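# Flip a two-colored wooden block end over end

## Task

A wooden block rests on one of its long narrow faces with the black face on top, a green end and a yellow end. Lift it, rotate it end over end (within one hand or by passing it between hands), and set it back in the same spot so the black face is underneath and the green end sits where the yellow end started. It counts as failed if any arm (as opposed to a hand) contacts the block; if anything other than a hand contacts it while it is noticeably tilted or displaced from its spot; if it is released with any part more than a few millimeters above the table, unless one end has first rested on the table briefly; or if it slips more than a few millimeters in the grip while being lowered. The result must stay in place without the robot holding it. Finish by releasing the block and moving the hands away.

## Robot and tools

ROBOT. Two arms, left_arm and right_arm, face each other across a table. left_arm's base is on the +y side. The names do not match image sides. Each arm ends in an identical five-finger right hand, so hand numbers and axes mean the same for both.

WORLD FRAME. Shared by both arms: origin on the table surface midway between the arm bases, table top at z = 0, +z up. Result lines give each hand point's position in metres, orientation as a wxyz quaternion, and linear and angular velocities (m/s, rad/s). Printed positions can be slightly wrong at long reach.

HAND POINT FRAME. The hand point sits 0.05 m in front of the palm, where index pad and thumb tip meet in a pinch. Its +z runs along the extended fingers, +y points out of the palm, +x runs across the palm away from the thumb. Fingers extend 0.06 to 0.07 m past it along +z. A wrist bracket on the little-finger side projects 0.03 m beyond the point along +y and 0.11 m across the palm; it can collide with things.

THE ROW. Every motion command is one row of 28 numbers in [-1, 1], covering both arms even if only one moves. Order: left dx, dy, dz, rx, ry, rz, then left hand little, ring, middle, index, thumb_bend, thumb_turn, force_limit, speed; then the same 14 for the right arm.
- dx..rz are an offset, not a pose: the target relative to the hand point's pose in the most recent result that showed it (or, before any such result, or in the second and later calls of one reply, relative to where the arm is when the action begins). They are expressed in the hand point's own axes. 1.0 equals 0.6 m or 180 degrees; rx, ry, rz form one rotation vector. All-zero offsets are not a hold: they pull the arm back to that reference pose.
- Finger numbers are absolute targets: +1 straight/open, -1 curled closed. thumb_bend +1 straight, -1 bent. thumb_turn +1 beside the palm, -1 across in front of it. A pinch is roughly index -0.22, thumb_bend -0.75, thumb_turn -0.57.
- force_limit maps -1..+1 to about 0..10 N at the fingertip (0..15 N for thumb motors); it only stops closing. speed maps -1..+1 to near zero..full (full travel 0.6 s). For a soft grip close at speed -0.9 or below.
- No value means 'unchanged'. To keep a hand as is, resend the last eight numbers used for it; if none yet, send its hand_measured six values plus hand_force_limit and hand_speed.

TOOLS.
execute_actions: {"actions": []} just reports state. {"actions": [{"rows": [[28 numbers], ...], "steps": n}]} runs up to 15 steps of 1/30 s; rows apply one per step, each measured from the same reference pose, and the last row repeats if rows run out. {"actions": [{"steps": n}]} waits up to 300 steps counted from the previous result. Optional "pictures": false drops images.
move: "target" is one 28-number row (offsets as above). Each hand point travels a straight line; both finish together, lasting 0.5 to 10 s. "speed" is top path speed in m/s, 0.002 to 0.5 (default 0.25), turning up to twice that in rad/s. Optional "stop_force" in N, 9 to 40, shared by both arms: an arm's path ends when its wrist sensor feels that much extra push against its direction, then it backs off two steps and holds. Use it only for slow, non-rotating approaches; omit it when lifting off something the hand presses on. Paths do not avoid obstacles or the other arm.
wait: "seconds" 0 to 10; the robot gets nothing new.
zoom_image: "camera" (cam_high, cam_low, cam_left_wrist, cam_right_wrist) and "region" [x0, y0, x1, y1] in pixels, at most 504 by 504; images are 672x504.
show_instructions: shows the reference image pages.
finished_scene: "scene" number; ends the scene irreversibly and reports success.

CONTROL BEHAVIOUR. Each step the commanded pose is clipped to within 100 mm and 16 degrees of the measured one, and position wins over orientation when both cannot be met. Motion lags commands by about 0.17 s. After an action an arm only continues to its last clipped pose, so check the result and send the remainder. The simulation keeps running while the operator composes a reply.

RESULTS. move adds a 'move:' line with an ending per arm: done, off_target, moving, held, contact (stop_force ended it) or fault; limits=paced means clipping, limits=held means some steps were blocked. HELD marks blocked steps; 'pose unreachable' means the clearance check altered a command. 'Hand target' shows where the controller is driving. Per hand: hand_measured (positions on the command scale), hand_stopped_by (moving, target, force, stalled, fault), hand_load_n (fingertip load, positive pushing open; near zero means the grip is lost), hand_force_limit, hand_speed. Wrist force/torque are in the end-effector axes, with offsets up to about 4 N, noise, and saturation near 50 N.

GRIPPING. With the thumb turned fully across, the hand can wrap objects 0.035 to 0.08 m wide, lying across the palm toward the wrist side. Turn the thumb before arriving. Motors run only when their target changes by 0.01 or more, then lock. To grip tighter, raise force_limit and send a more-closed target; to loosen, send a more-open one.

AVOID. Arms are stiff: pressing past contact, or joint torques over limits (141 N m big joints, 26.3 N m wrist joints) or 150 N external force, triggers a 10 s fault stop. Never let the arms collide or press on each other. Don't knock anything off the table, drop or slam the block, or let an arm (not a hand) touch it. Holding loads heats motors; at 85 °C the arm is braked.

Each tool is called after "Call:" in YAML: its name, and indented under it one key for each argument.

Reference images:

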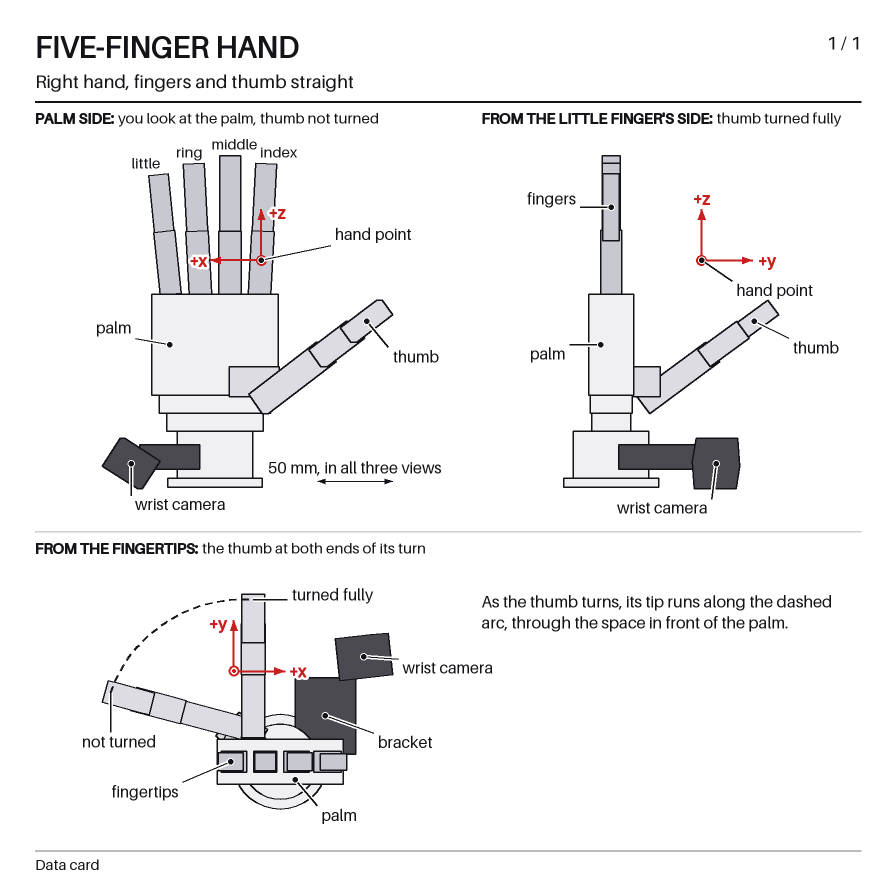

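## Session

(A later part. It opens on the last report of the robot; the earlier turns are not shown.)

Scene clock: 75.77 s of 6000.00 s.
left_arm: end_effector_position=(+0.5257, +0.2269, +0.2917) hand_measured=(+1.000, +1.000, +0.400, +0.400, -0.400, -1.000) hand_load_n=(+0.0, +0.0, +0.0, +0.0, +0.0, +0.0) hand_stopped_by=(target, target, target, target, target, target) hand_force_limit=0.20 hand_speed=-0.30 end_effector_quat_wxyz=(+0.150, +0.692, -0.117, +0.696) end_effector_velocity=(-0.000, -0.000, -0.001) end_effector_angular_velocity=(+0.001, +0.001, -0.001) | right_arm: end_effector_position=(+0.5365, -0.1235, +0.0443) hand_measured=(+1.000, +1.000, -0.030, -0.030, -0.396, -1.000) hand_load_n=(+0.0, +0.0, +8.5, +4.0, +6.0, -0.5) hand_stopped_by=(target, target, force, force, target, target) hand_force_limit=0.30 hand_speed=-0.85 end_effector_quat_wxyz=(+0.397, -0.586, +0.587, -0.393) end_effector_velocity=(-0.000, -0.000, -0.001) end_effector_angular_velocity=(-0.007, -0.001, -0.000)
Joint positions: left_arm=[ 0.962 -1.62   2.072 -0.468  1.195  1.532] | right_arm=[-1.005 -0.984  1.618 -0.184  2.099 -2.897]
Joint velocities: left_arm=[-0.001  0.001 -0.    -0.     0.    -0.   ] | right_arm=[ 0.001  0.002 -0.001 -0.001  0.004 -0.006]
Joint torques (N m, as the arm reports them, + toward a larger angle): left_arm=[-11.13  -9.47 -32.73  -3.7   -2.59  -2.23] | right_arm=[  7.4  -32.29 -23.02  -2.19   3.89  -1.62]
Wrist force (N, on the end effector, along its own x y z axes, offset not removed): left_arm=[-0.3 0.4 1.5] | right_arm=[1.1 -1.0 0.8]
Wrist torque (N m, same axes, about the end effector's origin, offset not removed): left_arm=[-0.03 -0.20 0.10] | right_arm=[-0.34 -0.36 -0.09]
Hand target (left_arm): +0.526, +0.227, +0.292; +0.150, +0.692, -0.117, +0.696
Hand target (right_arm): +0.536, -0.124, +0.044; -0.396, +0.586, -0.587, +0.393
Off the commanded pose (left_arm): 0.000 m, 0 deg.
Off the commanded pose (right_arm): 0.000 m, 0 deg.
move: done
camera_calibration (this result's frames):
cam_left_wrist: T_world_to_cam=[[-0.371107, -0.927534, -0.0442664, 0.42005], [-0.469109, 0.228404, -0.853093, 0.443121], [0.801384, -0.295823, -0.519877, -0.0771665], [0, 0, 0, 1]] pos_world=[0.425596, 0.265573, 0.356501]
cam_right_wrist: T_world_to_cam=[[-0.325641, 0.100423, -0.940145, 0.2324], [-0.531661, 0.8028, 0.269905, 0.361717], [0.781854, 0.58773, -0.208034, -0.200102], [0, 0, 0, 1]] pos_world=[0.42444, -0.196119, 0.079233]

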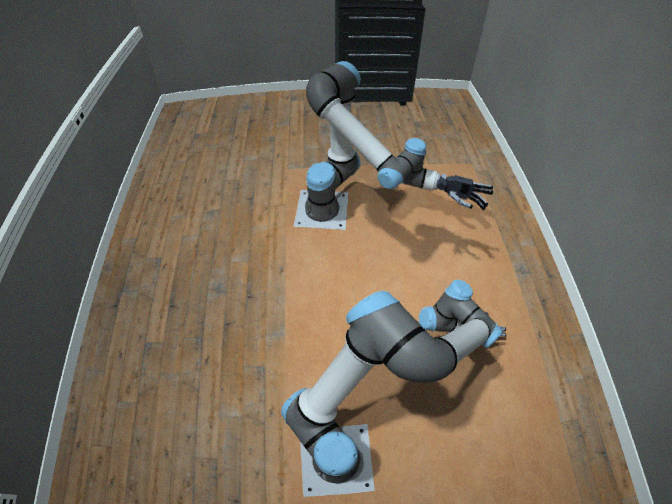

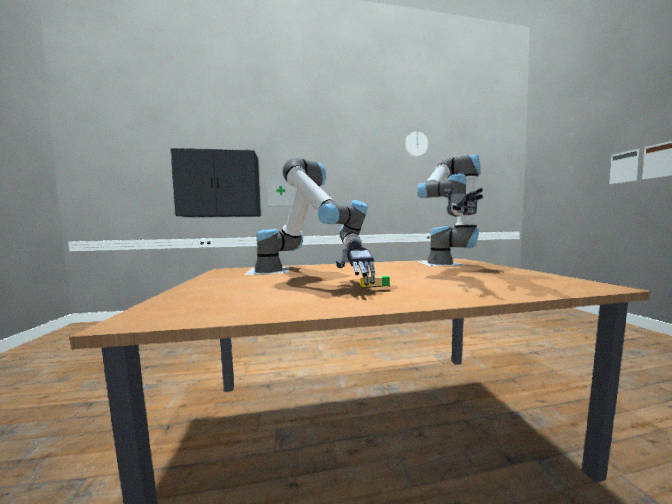

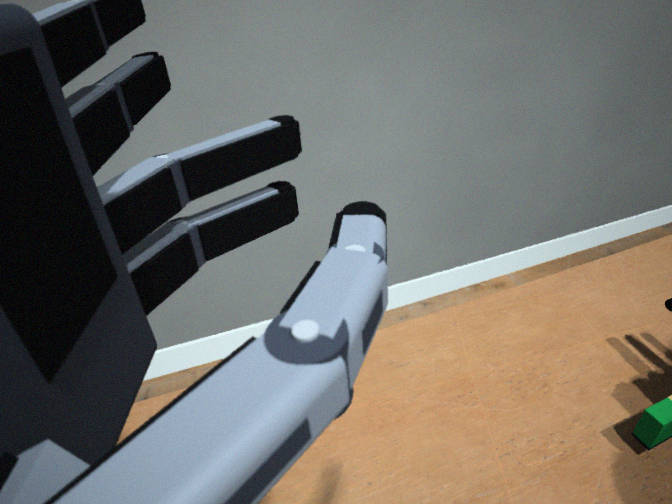

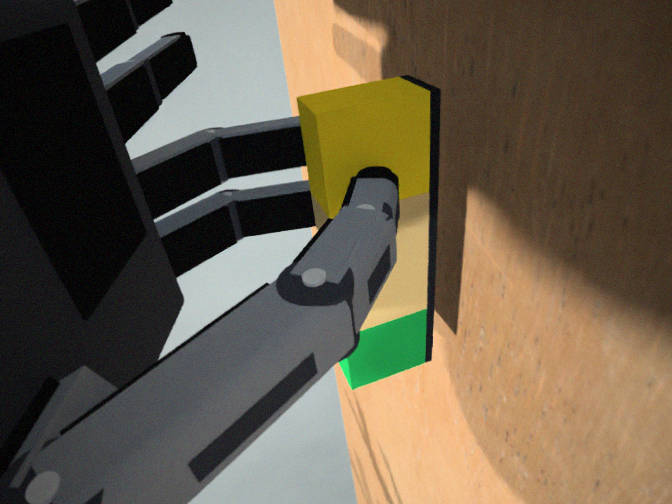

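Call:
move:
  target: [0,0,0,0,0,0,1,1,0.4,0.4,-0.4,-1,0.2,-0.3,0.001,0.017,0.007,0,-0.0175,-0.001,1,1,-0.4,-0.4,-0.4,-1,0.3,-0.85]
  speed: 0.03

Call:
zoom_image:
  camera: "cam_low"
  region: [320,230,420,305]

Call:
zoom_image:
  camera: "cam_left_wrist"
  region: [572,380,672,480]

Scene clock: 79.83 s of 6000.00 s.
left_arm: end_effector_position=(+0.5257, +0.2269, +0.2917) hand_measured=(+1.000, +1.000, +0.400, +0.400, -0.400, -1.000) hand_load_n=(+0.0, +0.0, +0.0, +0.0, +0.0, +0.0) hand_stopped_by=(target, target, target, target, target, target) hand_force_limit=0.20 hand_speed=-0.30 end_effector_quat_wxyz=(+0.150, +0.692, -0.117, +0.696) end_effector_velocity=(+0.000, +0.000, +0.000) end_effector_angular_velocity=(-0.001, -0.001, +0.001) | right_arm: end_effector_position=(+0.5365, -0.1241, +0.0334) hand_measured=(+1.000, +1.000, -0.030, -0.030, -0.396, -1.000) hand_load_n=(+0.0, +0.0, +8.5, +4.0, +6.0, -0.5) hand_stopped_by=(target, target, force, force, target, target) hand_force_limit=0.30 hand_speed=-0.85 end_effector_quat_wxyz=(+0.412, -0.597, +0.575, -0.378) end_effector_velocity=(+0.000, -0.000, -0.002) end_effector_angular_velocity=(+0.003, -0.001, +0.007)
Joint positions: left_arm=[ 0.962 -1.62   2.072 -0.468  1.195  1.532] | right_arm=[-1.03  -0.989  1.662 -0.242  2.023 -2.919]
Joint velocities: left_arm=[ 0.001 -0.    -0.    -0.001  0.     0.   ] | right_arm=[-0.004 -0.001  0.007 -0.009 -0.011 -0.003]
Joint torques (N m, as the arm reports them, + toward a larger angle): left_arm=[-10.73  -9.72 -32.2   -3.47  -2.66  -1.68] | right_arm=[ -7.76 -44.45 -11.32  -1.88  -2.64  -1.65]
Wrist force (N, on the end effector, along its own x y z axes, offset not removed): left_arm=[0.8 -1.4 1.9] | right_arm=[0.8 -2.2 0.8]
Wrist torque (N m, same axes, about the end effector's origin, offset not removed): left_arm=[-0.43 -0.20 0.01] | right_arm=[-0.41 -0.32 -0.13]
Hand target (left_arm): +0.526, +0.227, +0.292; +0.150, +0.692, -0.117, +0.696
Hand target (right_arm): +0.537, -0.124, +0.033; -0.412, +0.598, -0.575, +0.378
Off the commanded pose (left_arm): 0.000 m, 0 deg.
Off the commanded pose (right_arm): 0.000 m, 0 deg.
move: done
camera_calibration (this result's frames):
cam_left_wrist: T_world_to_cam=[[-0.371106, -0.927535, -0.0442663, 0.42005], [-0.469109, 0.228404, -0.853093, 0.443121], [0.801384, -0.295823, -0.519877, -0.0771667], [0, 0, 0, 1]] pos_world=[0.425596, 0.265573, 0.356501]
cam_right_wrist: T_world_to_cam=[[-0.330562, 0.0999564, -0.938476, 0.224752], [-0.572184, 0.769564, 0.283508, 0.382282], [0.750555, 0.630698, -0.197195, -0.180325], [0, 0, 0, 1]] pos_world=[0.428374, -0.202925, 0.0669849]

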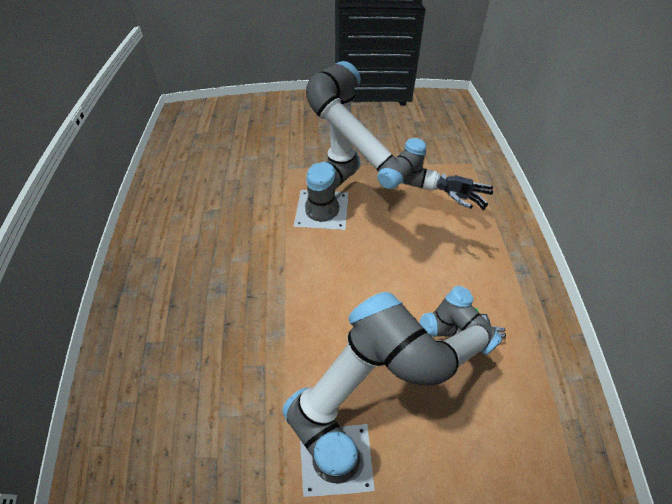

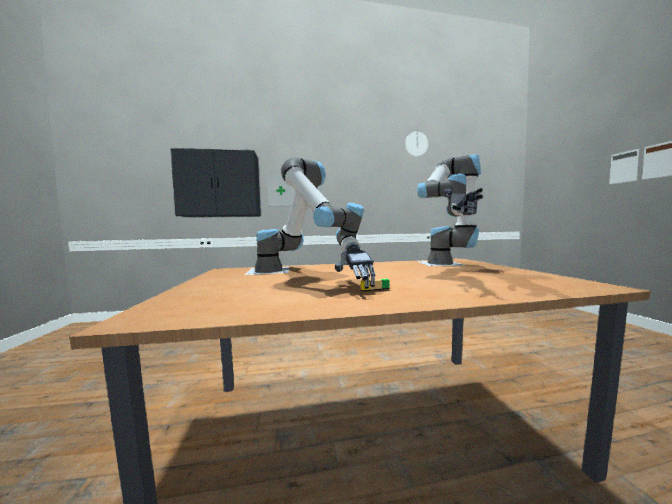

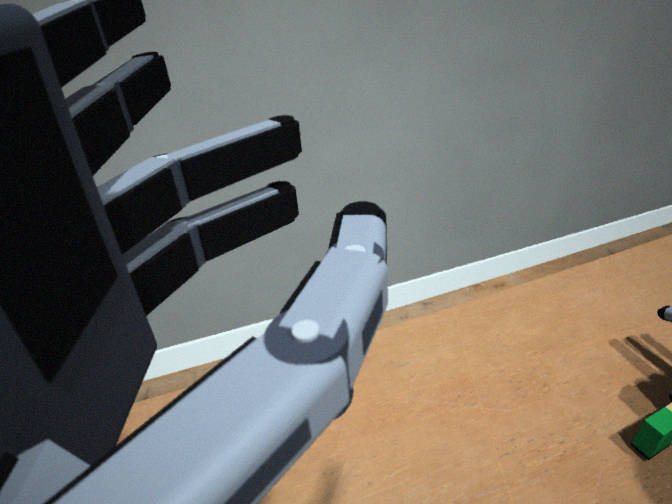

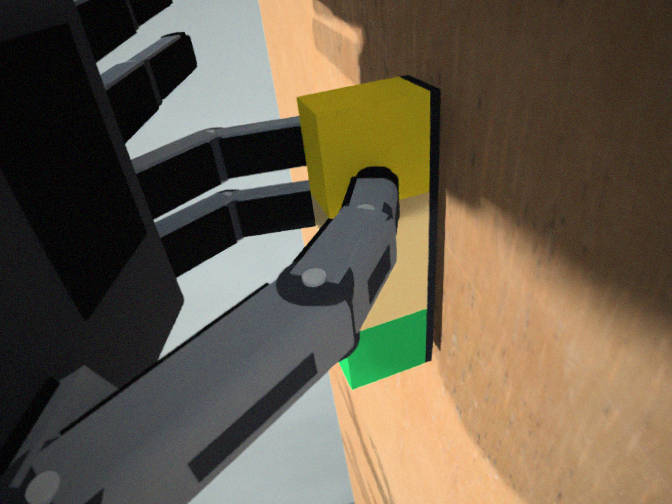

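Region (320, 230, 420, 305) of cam_low's 672x504 image, scaled by 5.040, with more detail than that image has; it fills the top 378 rows of this view, and the rest is white.

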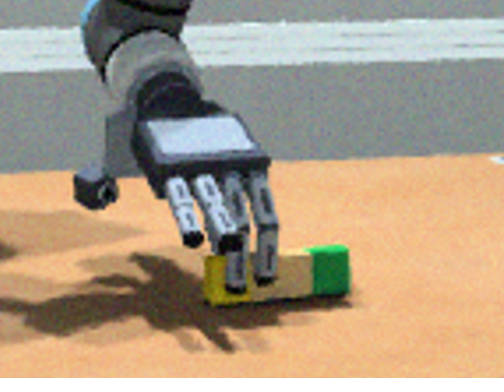

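Region (572, 380, 672, 480) of cam_left_wrist's 672x504 image, scaled by 5.040, with more detail than that image has.

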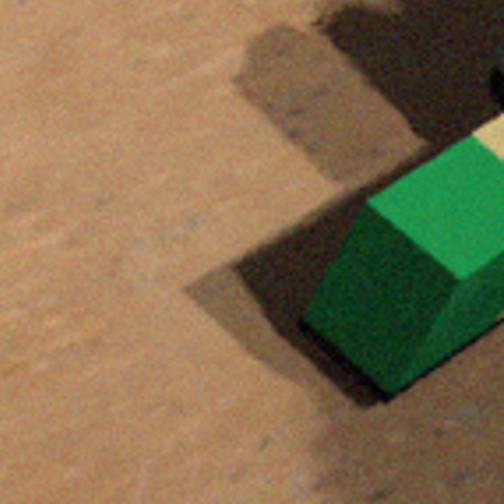

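Call:
move:
  target: [0,0,0,0,0,0,1,1,0.4,0.4,-0.4,-1,0.2,-0.3,0.001,0.0077,0.0031,0,0,0,1,1,-0.4,-0.4,-0.4,-1,0.3,-0.85]
  speed: 0.01

Call:
zoom_image:
  camera: "cam_right_wrist"
  region: [300,50,540,400]

Scene clock: 82.57 s of 6000.00 s.
left_arm: end_effector_position=(+0.5257, +0.2269, +0.2917) hand_measured=(+1.000, +1.000, +0.400, +0.400, -0.400, -1.000) hand_load_n=(+0.0, +0.0, +0.0, +0.0, +0.0, +0.0) hand_stopped_by=(target, target, target, target, target, target) hand_force_limit=0.20 hand_speed=-0.30 end_effector_quat_wxyz=(+0.150, +0.692, -0.117, +0.696) end_effector_velocity=(+0.000, +0.000, -0.000) end_effector_angular_velocity=(+0.001, +0.001, +0.001) | right_arm: end_effector_position=(+0.5366, -0.1245, +0.0287) hand_measured=(+1.000, +1.000, -0.028, -0.030, -0.398, -1.000) hand_load_n=(+0.0, +0.0, +9.5, +4.0, +2.0, -0.5) hand_stopped_by=(target, target, force, force, target, target) hand_force_limit=0.30 hand_speed=-0.85 end_effector_quat_wxyz=(+0.412, -0.597, +0.575, -0.378) end_effector_velocity=(-0.000, -0.000, -0.003) end_effector_angular_velocity=(-0.001, +0.002, -0.000)
Joint positions: left_arm=[ 0.962 -1.62   2.072 -0.468  1.195  1.532] | right_arm=[-1.031 -0.982  1.666 -0.253  2.023 -2.92 ]
Joint velocities: left_arm=[ 0.001  0.001 -0.     0.     0.     0.   ] | right_arm=[-0.     0.003  0.002 -0.003 -0.     0.   ]
Joint torques (N m, as the arm reports them, + toward a larger angle): left_arm=[-10.39 -10.2  -32.46  -3.58  -2.5   -1.63] | right_arm=[-11.27 -13.11  -0.72   0.5    3.09  -2.2 ]
Wrist force (N, on the end effector, along its own x y z axes, offset not removed): left_arm=[-1.1 0.3 0.5] | right_arm=[-1.2 -24.7 -17.3]
Wrist torque (N m, same axes, about the end effector's origin, offset not removed): left_arm=[0.03 0.03 -0.08] | right_arm=[-0.03 -0.01 -0.43]
Hand target (left_arm): +0.526, +0.227, +0.292; +0.150, +0.692, -0.117, +0.696
Hand target (right_arm): +0.537, -0.125, +0.028; -0.412, +0.597, -0.575, +0.378
Off the commanded pose (left_arm): 0.000 m, 0 deg.
Off the commanded pose (right_arm): 0.000 m, 0 deg.
move: done
camera_calibration (this result's frames):
cam_left_wrist: T_world_to_cam=[[-0.371107, -0.927535, -0.0442662, 0.42005], [-0.469109, 0.228404, -0.853093, 0.443121], [0.801384, -0.295823, -0.519877, -0.0771665], [0, 0, 0, 1]] pos_world=[0.425596, 0.265573, 0.356501]
cam_right_wrist: T_world_to_cam=[[-0.330345, 0.100104, -0.938537, 0.220276], [-0.572283, 0.769492, 0.283506, 0.384024], [0.750576, 0.630763, -0.19691, -0.181055], [0, 0, 0, 1]] pos_world=[0.428433, -0.20335, 0.062213]

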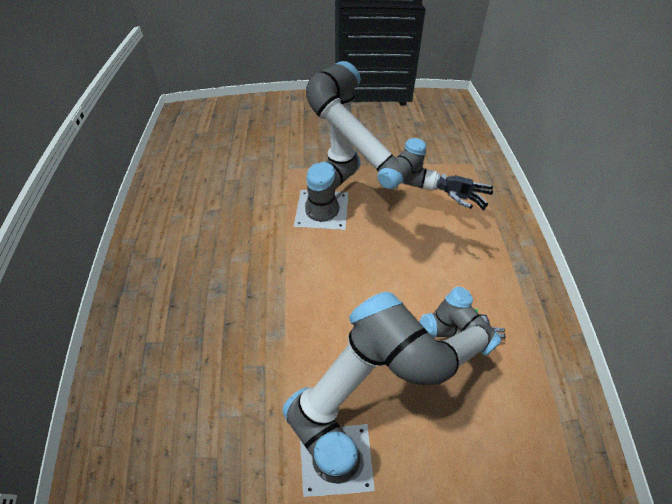

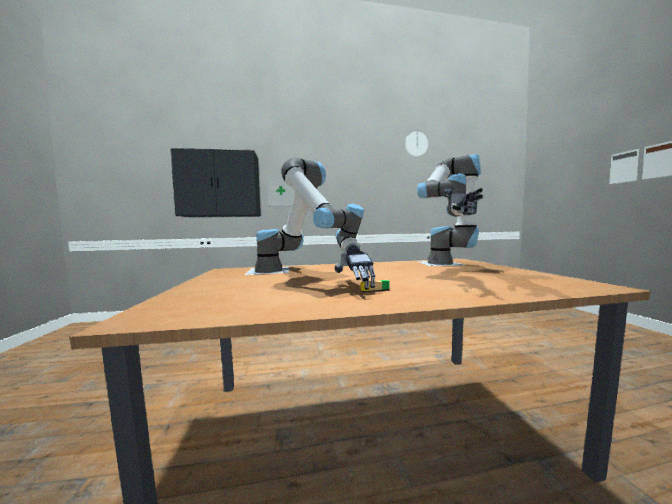

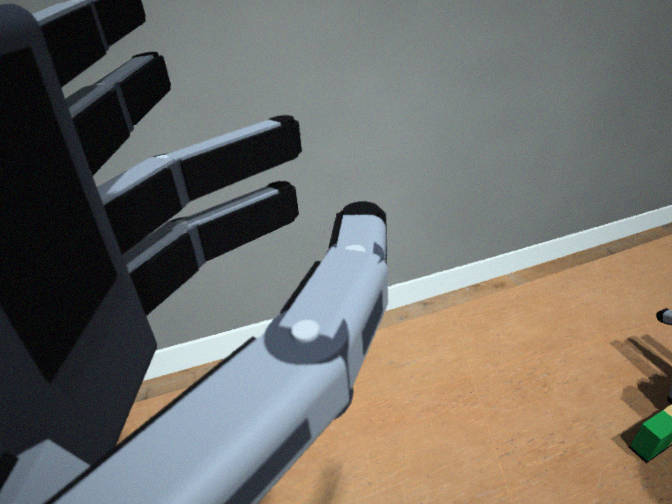

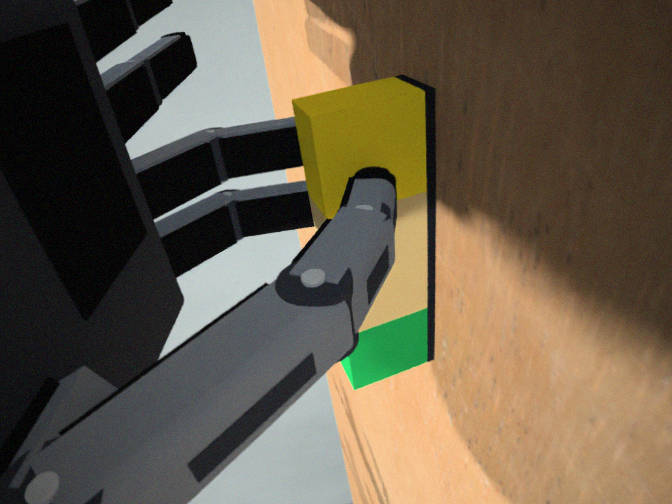

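Region (300, 50, 540, 400) of cam_right_wrist's 672x504 image, scaled by 1.440, with more detail than that image has; it fills the left 346 columns of this view, and the rest is white.

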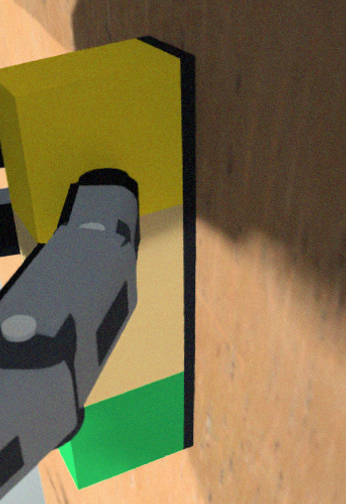

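Down. Release.

Call:
move:
  target: [0,0,0,0,0,0,1,1,0.4,0.4,-0.4,-1,0.2,-0.3,0,0,0,0,0,0,1,1,0.4,0.4,-0.4,-1,0.3,-0.6]

Call:
move:
  target: [0,0,0,0,0,0,1,1,0.4,0.4,-0.4,-1,0.2,-0.3,0.15,-0.25,-0.19,0,0,0,1,1,0.4,0.4,-0.4,-1,0.3,-0.6]

Call:
zoom_image:
  camera: "cam_low"
  region: [320,230,420,305]

Scene clock: 86.07 s of 6000.00 s.
left_arm: end_effector_position=(+0.5257, +0.2269, +0.2917) hand_measured=(+1.000, +1.000, +0.400, +0.400, -0.400, -1.000) hand_load_n=(+0.0, +0.0, +0.0, +0.0, +0.0, +0.0) hand_stopped_by=(target, target, target, target, target, target) hand_force_limit=0.20 hand_speed=-0.30 end_effector_quat_wxyz=(+0.150, +0.692, -0.117, +0.696) end_effector_velocity=(+0.000, +0.000, -0.001) end_effector_angular_velocity=(+0.001, +0.001, +0.001) | right_arm: end_effector_position=(+0.5366, -0.1245, +0.0287) hand_measured=(+1.000, +1.000, +0.400, +0.400, -0.400, -1.000) hand_load_n=(+0.0, +0.0, +0.0, +0.0, +0.0, +0.0) hand_stopped_by=(target, target, target, target, target, target) hand_force_limit=0.30 hand_speed=-0.60 end_effector_quat_wxyz=(+0.412, -0.597, +0.575, -0.378) end_effector_velocity=(+0.000, -0.000, +0.001) end_effector_angular_velocity=(-0.000, -0.001, -0.001)
Joint positions: left_arm=[ 0.962 -1.62   2.072 -0.468  1.195  1.532] | right_arm=[-1.031 -0.982  1.666 -0.253  2.023 -2.92 ]
Joint velocities: left_arm=[ 0.001  0.001 -0.     0.001  0.     0.   ] | right_arm=[ 0.    -0.001 -0.     0.     0.001 -0.   ]
Joint torques (N m, as the arm reports them, + toward a larger angle): left_arm=[-10.66  -9.89 -32.53  -3.52  -2.55  -1.63] | right_arm=[  6.72 -45.21 -21.77   1.25   2.26   1.77]
Wrist force (N, on the end effector, along its own x y z axes, offset not removed): left_arm=[-1.5 0.6 3.7] | right_arm=[1.2 -2.5 1.6]
Wrist torque (N m, same axes, about the end effector's origin, offset not removed): left_arm=[-0.20 0.10 -0.04] | right_arm=[-0.48 -0.45 -0.14]
Hand target (left_arm): +0.526, +0.227, +0.292; +0.150, +0.692, -0.117, +0.696
Hand target (right_arm): +0.537, -0.124, +0.029; -0.412, +0.597, -0.575, +0.378
Off the commanded pose (left_arm): 0.000 m, 0 deg.
Off the commanded pose (right_arm): 0.000 m, 0 deg.
move: done
camera_calibration (this result's frames):
cam_left_wrist: T_world_to_cam=[[-0.371106, -0.927535, -0.0442663, 0.42005], [-0.469109, 0.228404, -0.853093, 0.443121], [0.801384, -0.295823, -0.519877, -0.0771667], [0, 0, 0, 1]] pos_world=[0.425596, 0.265573, 0.356501]
cam_right_wrist: T_world_to_cam=[[-0.33034, 0.100106, -0.938538, 0.220279], [-0.572257, 0.769514, 0.283496, 0.384034], [0.750598, 0.630735, -0.196915, -0.181068], [0, 0, 0, 1]] pos_world=[0.428442, -0.203365, 0.0622129]

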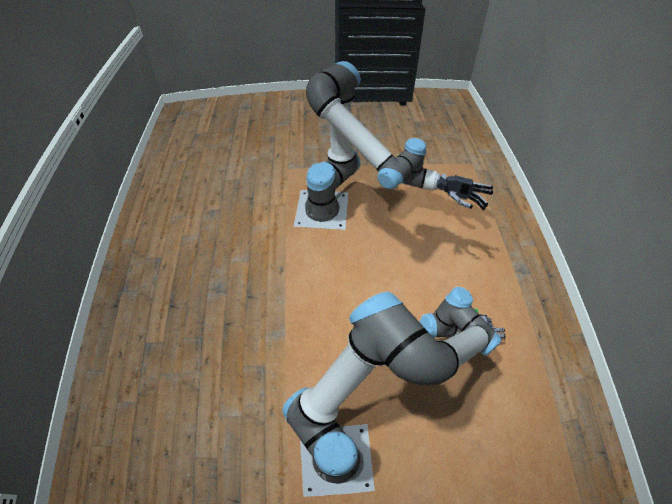

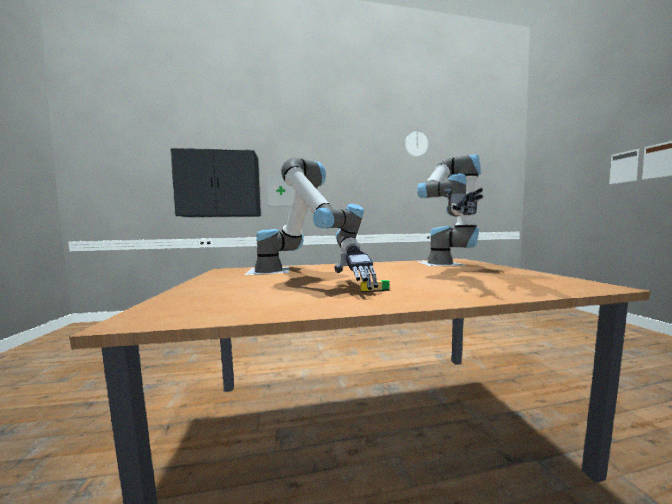

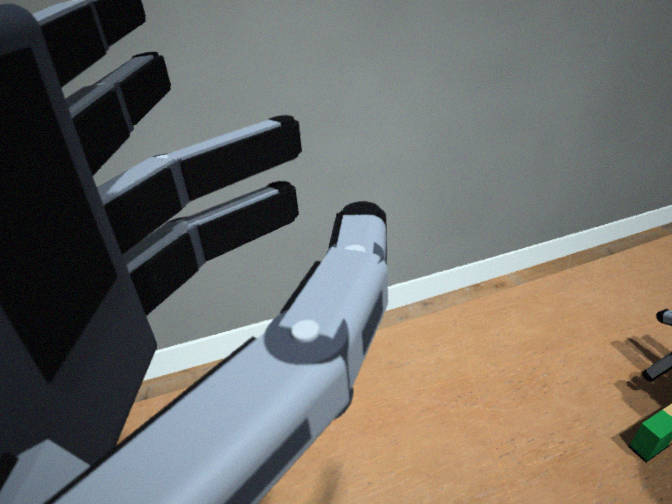

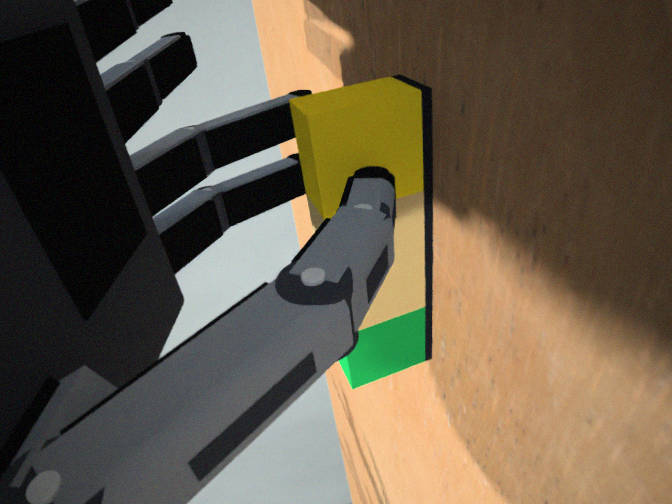

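Scene clock: 87.47 s of 6000.00 s.
left_arm: end_effector_position=(+0.5257, +0.2269, +0.2917) hand_measured=(+1.000, +1.000, +0.400, +0.400, -0.400, -1.000) hand_load_n=(+0.0, +0.0, +0.0, +0.0, +0.0, +0.0) hand_stopped_by=(target, target, target, target, target, target) hand_force_limit=0.20 hand_speed=-0.30 end_effector_quat_wxyz=(+0.150, +0.692, -0.117, +0.696) end_effector_velocity=(+0.000, -0.001, -0.001) end_effector_angular_velocity=(+0.001, +0.001, -0.001) | right_arm: end_effector_position=(+0.4926, -0.2211, +0.2083) hand_measured=(+1.000, +1.000, +0.400, +0.400, -0.400, -1.000) hand_load_n=(+0.0, +0.0, +0.0, +0.0, +0.0, +0.0) hand_stopped_by=(target, target, target, target, target, target) hand_force_limit=0.30 hand_speed=-0.60 end_effector_quat_wxyz=(+0.412, -0.597, +0.575, -0.378) end_effector_velocity=(-0.000, -0.001, +0.002) end_effector_angular_velocity=(+0.000, -0.001, +0.000)
Joint positions: left_arm=[ 0.962 -1.62   2.072 -0.468  1.195  1.532] | right_arm=[-1.178 -1.416  1.763  0.058  1.889 -2.984]
Joint velocities: left_arm=[-0.001  0.001 -0.    -0.     0.    -0.   ] | right_arm=[-0.002 -0.003 -0.     0.003 -0.002 -0.001]
Joint torques (N m, as the arm reports them, + toward a larger angle): left_arm=[-10.39  -9.72 -32.72  -3.52  -2.51  -1.68] | right_arm=[ -8.54 -33.39 -26.13   0.97  -2.98  -1.89]
Wrist force (N, on the end effector, along its own x y z axes, offset not removed): left_arm=[0.5 1.3 0.3] | right_arm=[1.6 -0.3 1.0]
Wrist torque (N m, same axes, about the end effector's origin, offset not removed): left_arm=[0.17 -0.13 0.01] | right_arm=[-0.16 -0.40 -0.03]
Hand target (left_arm): +0.526, +0.227, +0.292; +0.150, +0.692, -0.117, +0.696
Hand target (right_arm): +0.493, -0.221, +0.208; -0.412, +0.597, -0.575, +0.378
Off the commanded pose (left_arm): 0.000 m, 0 deg.
Off the commanded pose (right_arm): 0.000 m, 0 deg.
move: done
camera_calibration (this result's frames):
cam_left_wrist: T_world_to_cam=[[-0.371107, -0.927535, -0.0442663, 0.42005], [-0.469109, 0.228404, -0.853094, 0.443121], [0.801384, -0.295823, -0.519877, -0.0771667], [0, 0, 0, 1]] pos_world=[0.425596, 0.265573, 0.356501]
cam_right_wrist: T_world_to_cam=[[-0.330212, 0.0997761, -0.938619, 0.383828], [-0.572271, 0.769634, 0.283141, 0.382369], [0.750644, 0.630641, -0.197043, -0.0517943], [0, 0, 0, 1]] pos_world=[0.384442, -0.299917, 0.241798]

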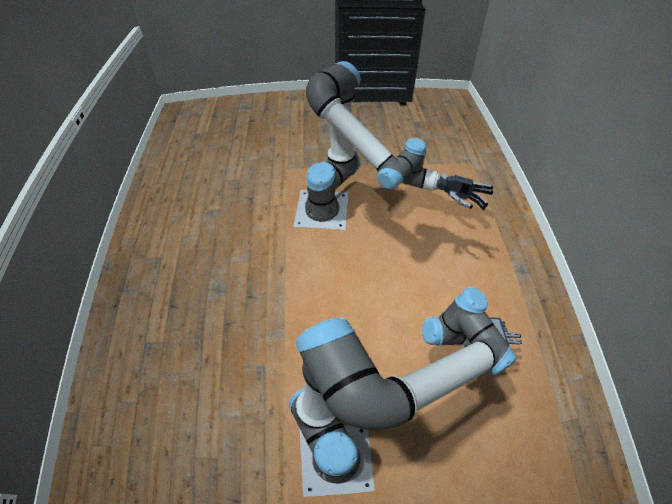

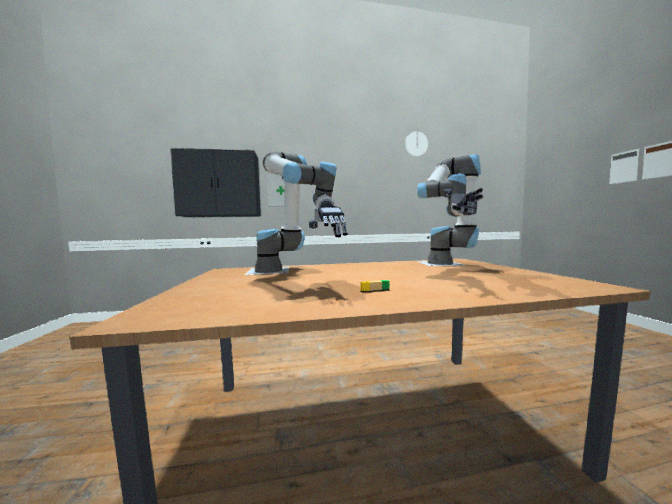

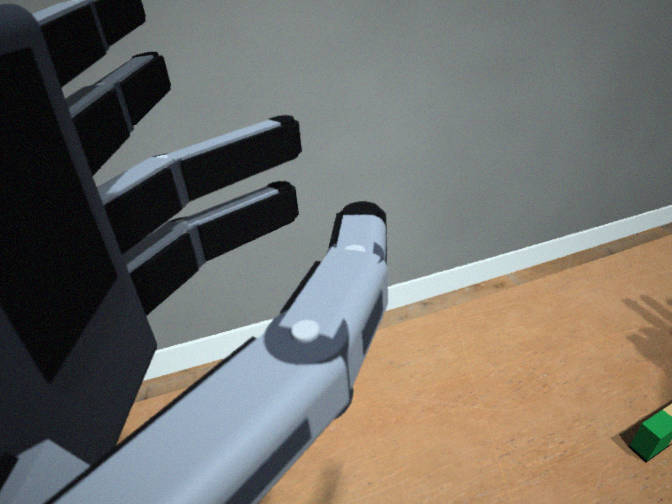

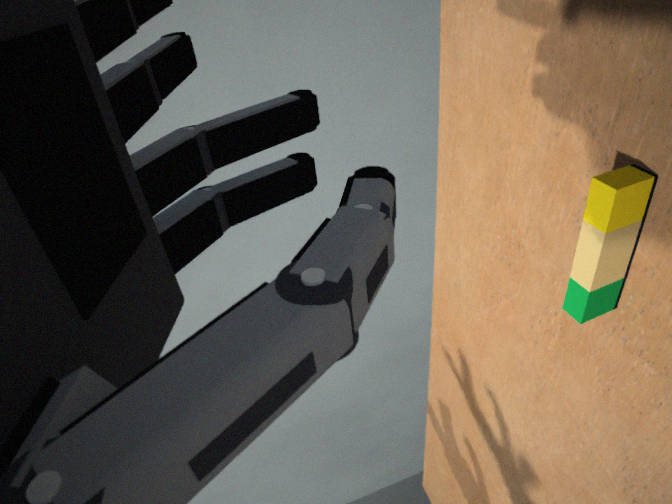

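Region (320, 230, 420, 305) of cam_low's 672x504 image, scaled by 5.040, with more detail than that image has; it fills the top 378 rows of this view, and the rest is white.

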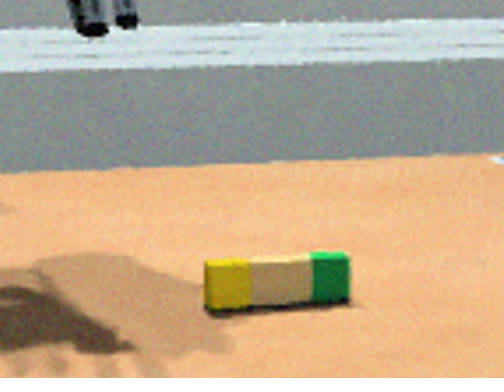

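Call:
finished_scene:
  scene: 1

The scene is finished: the task was done.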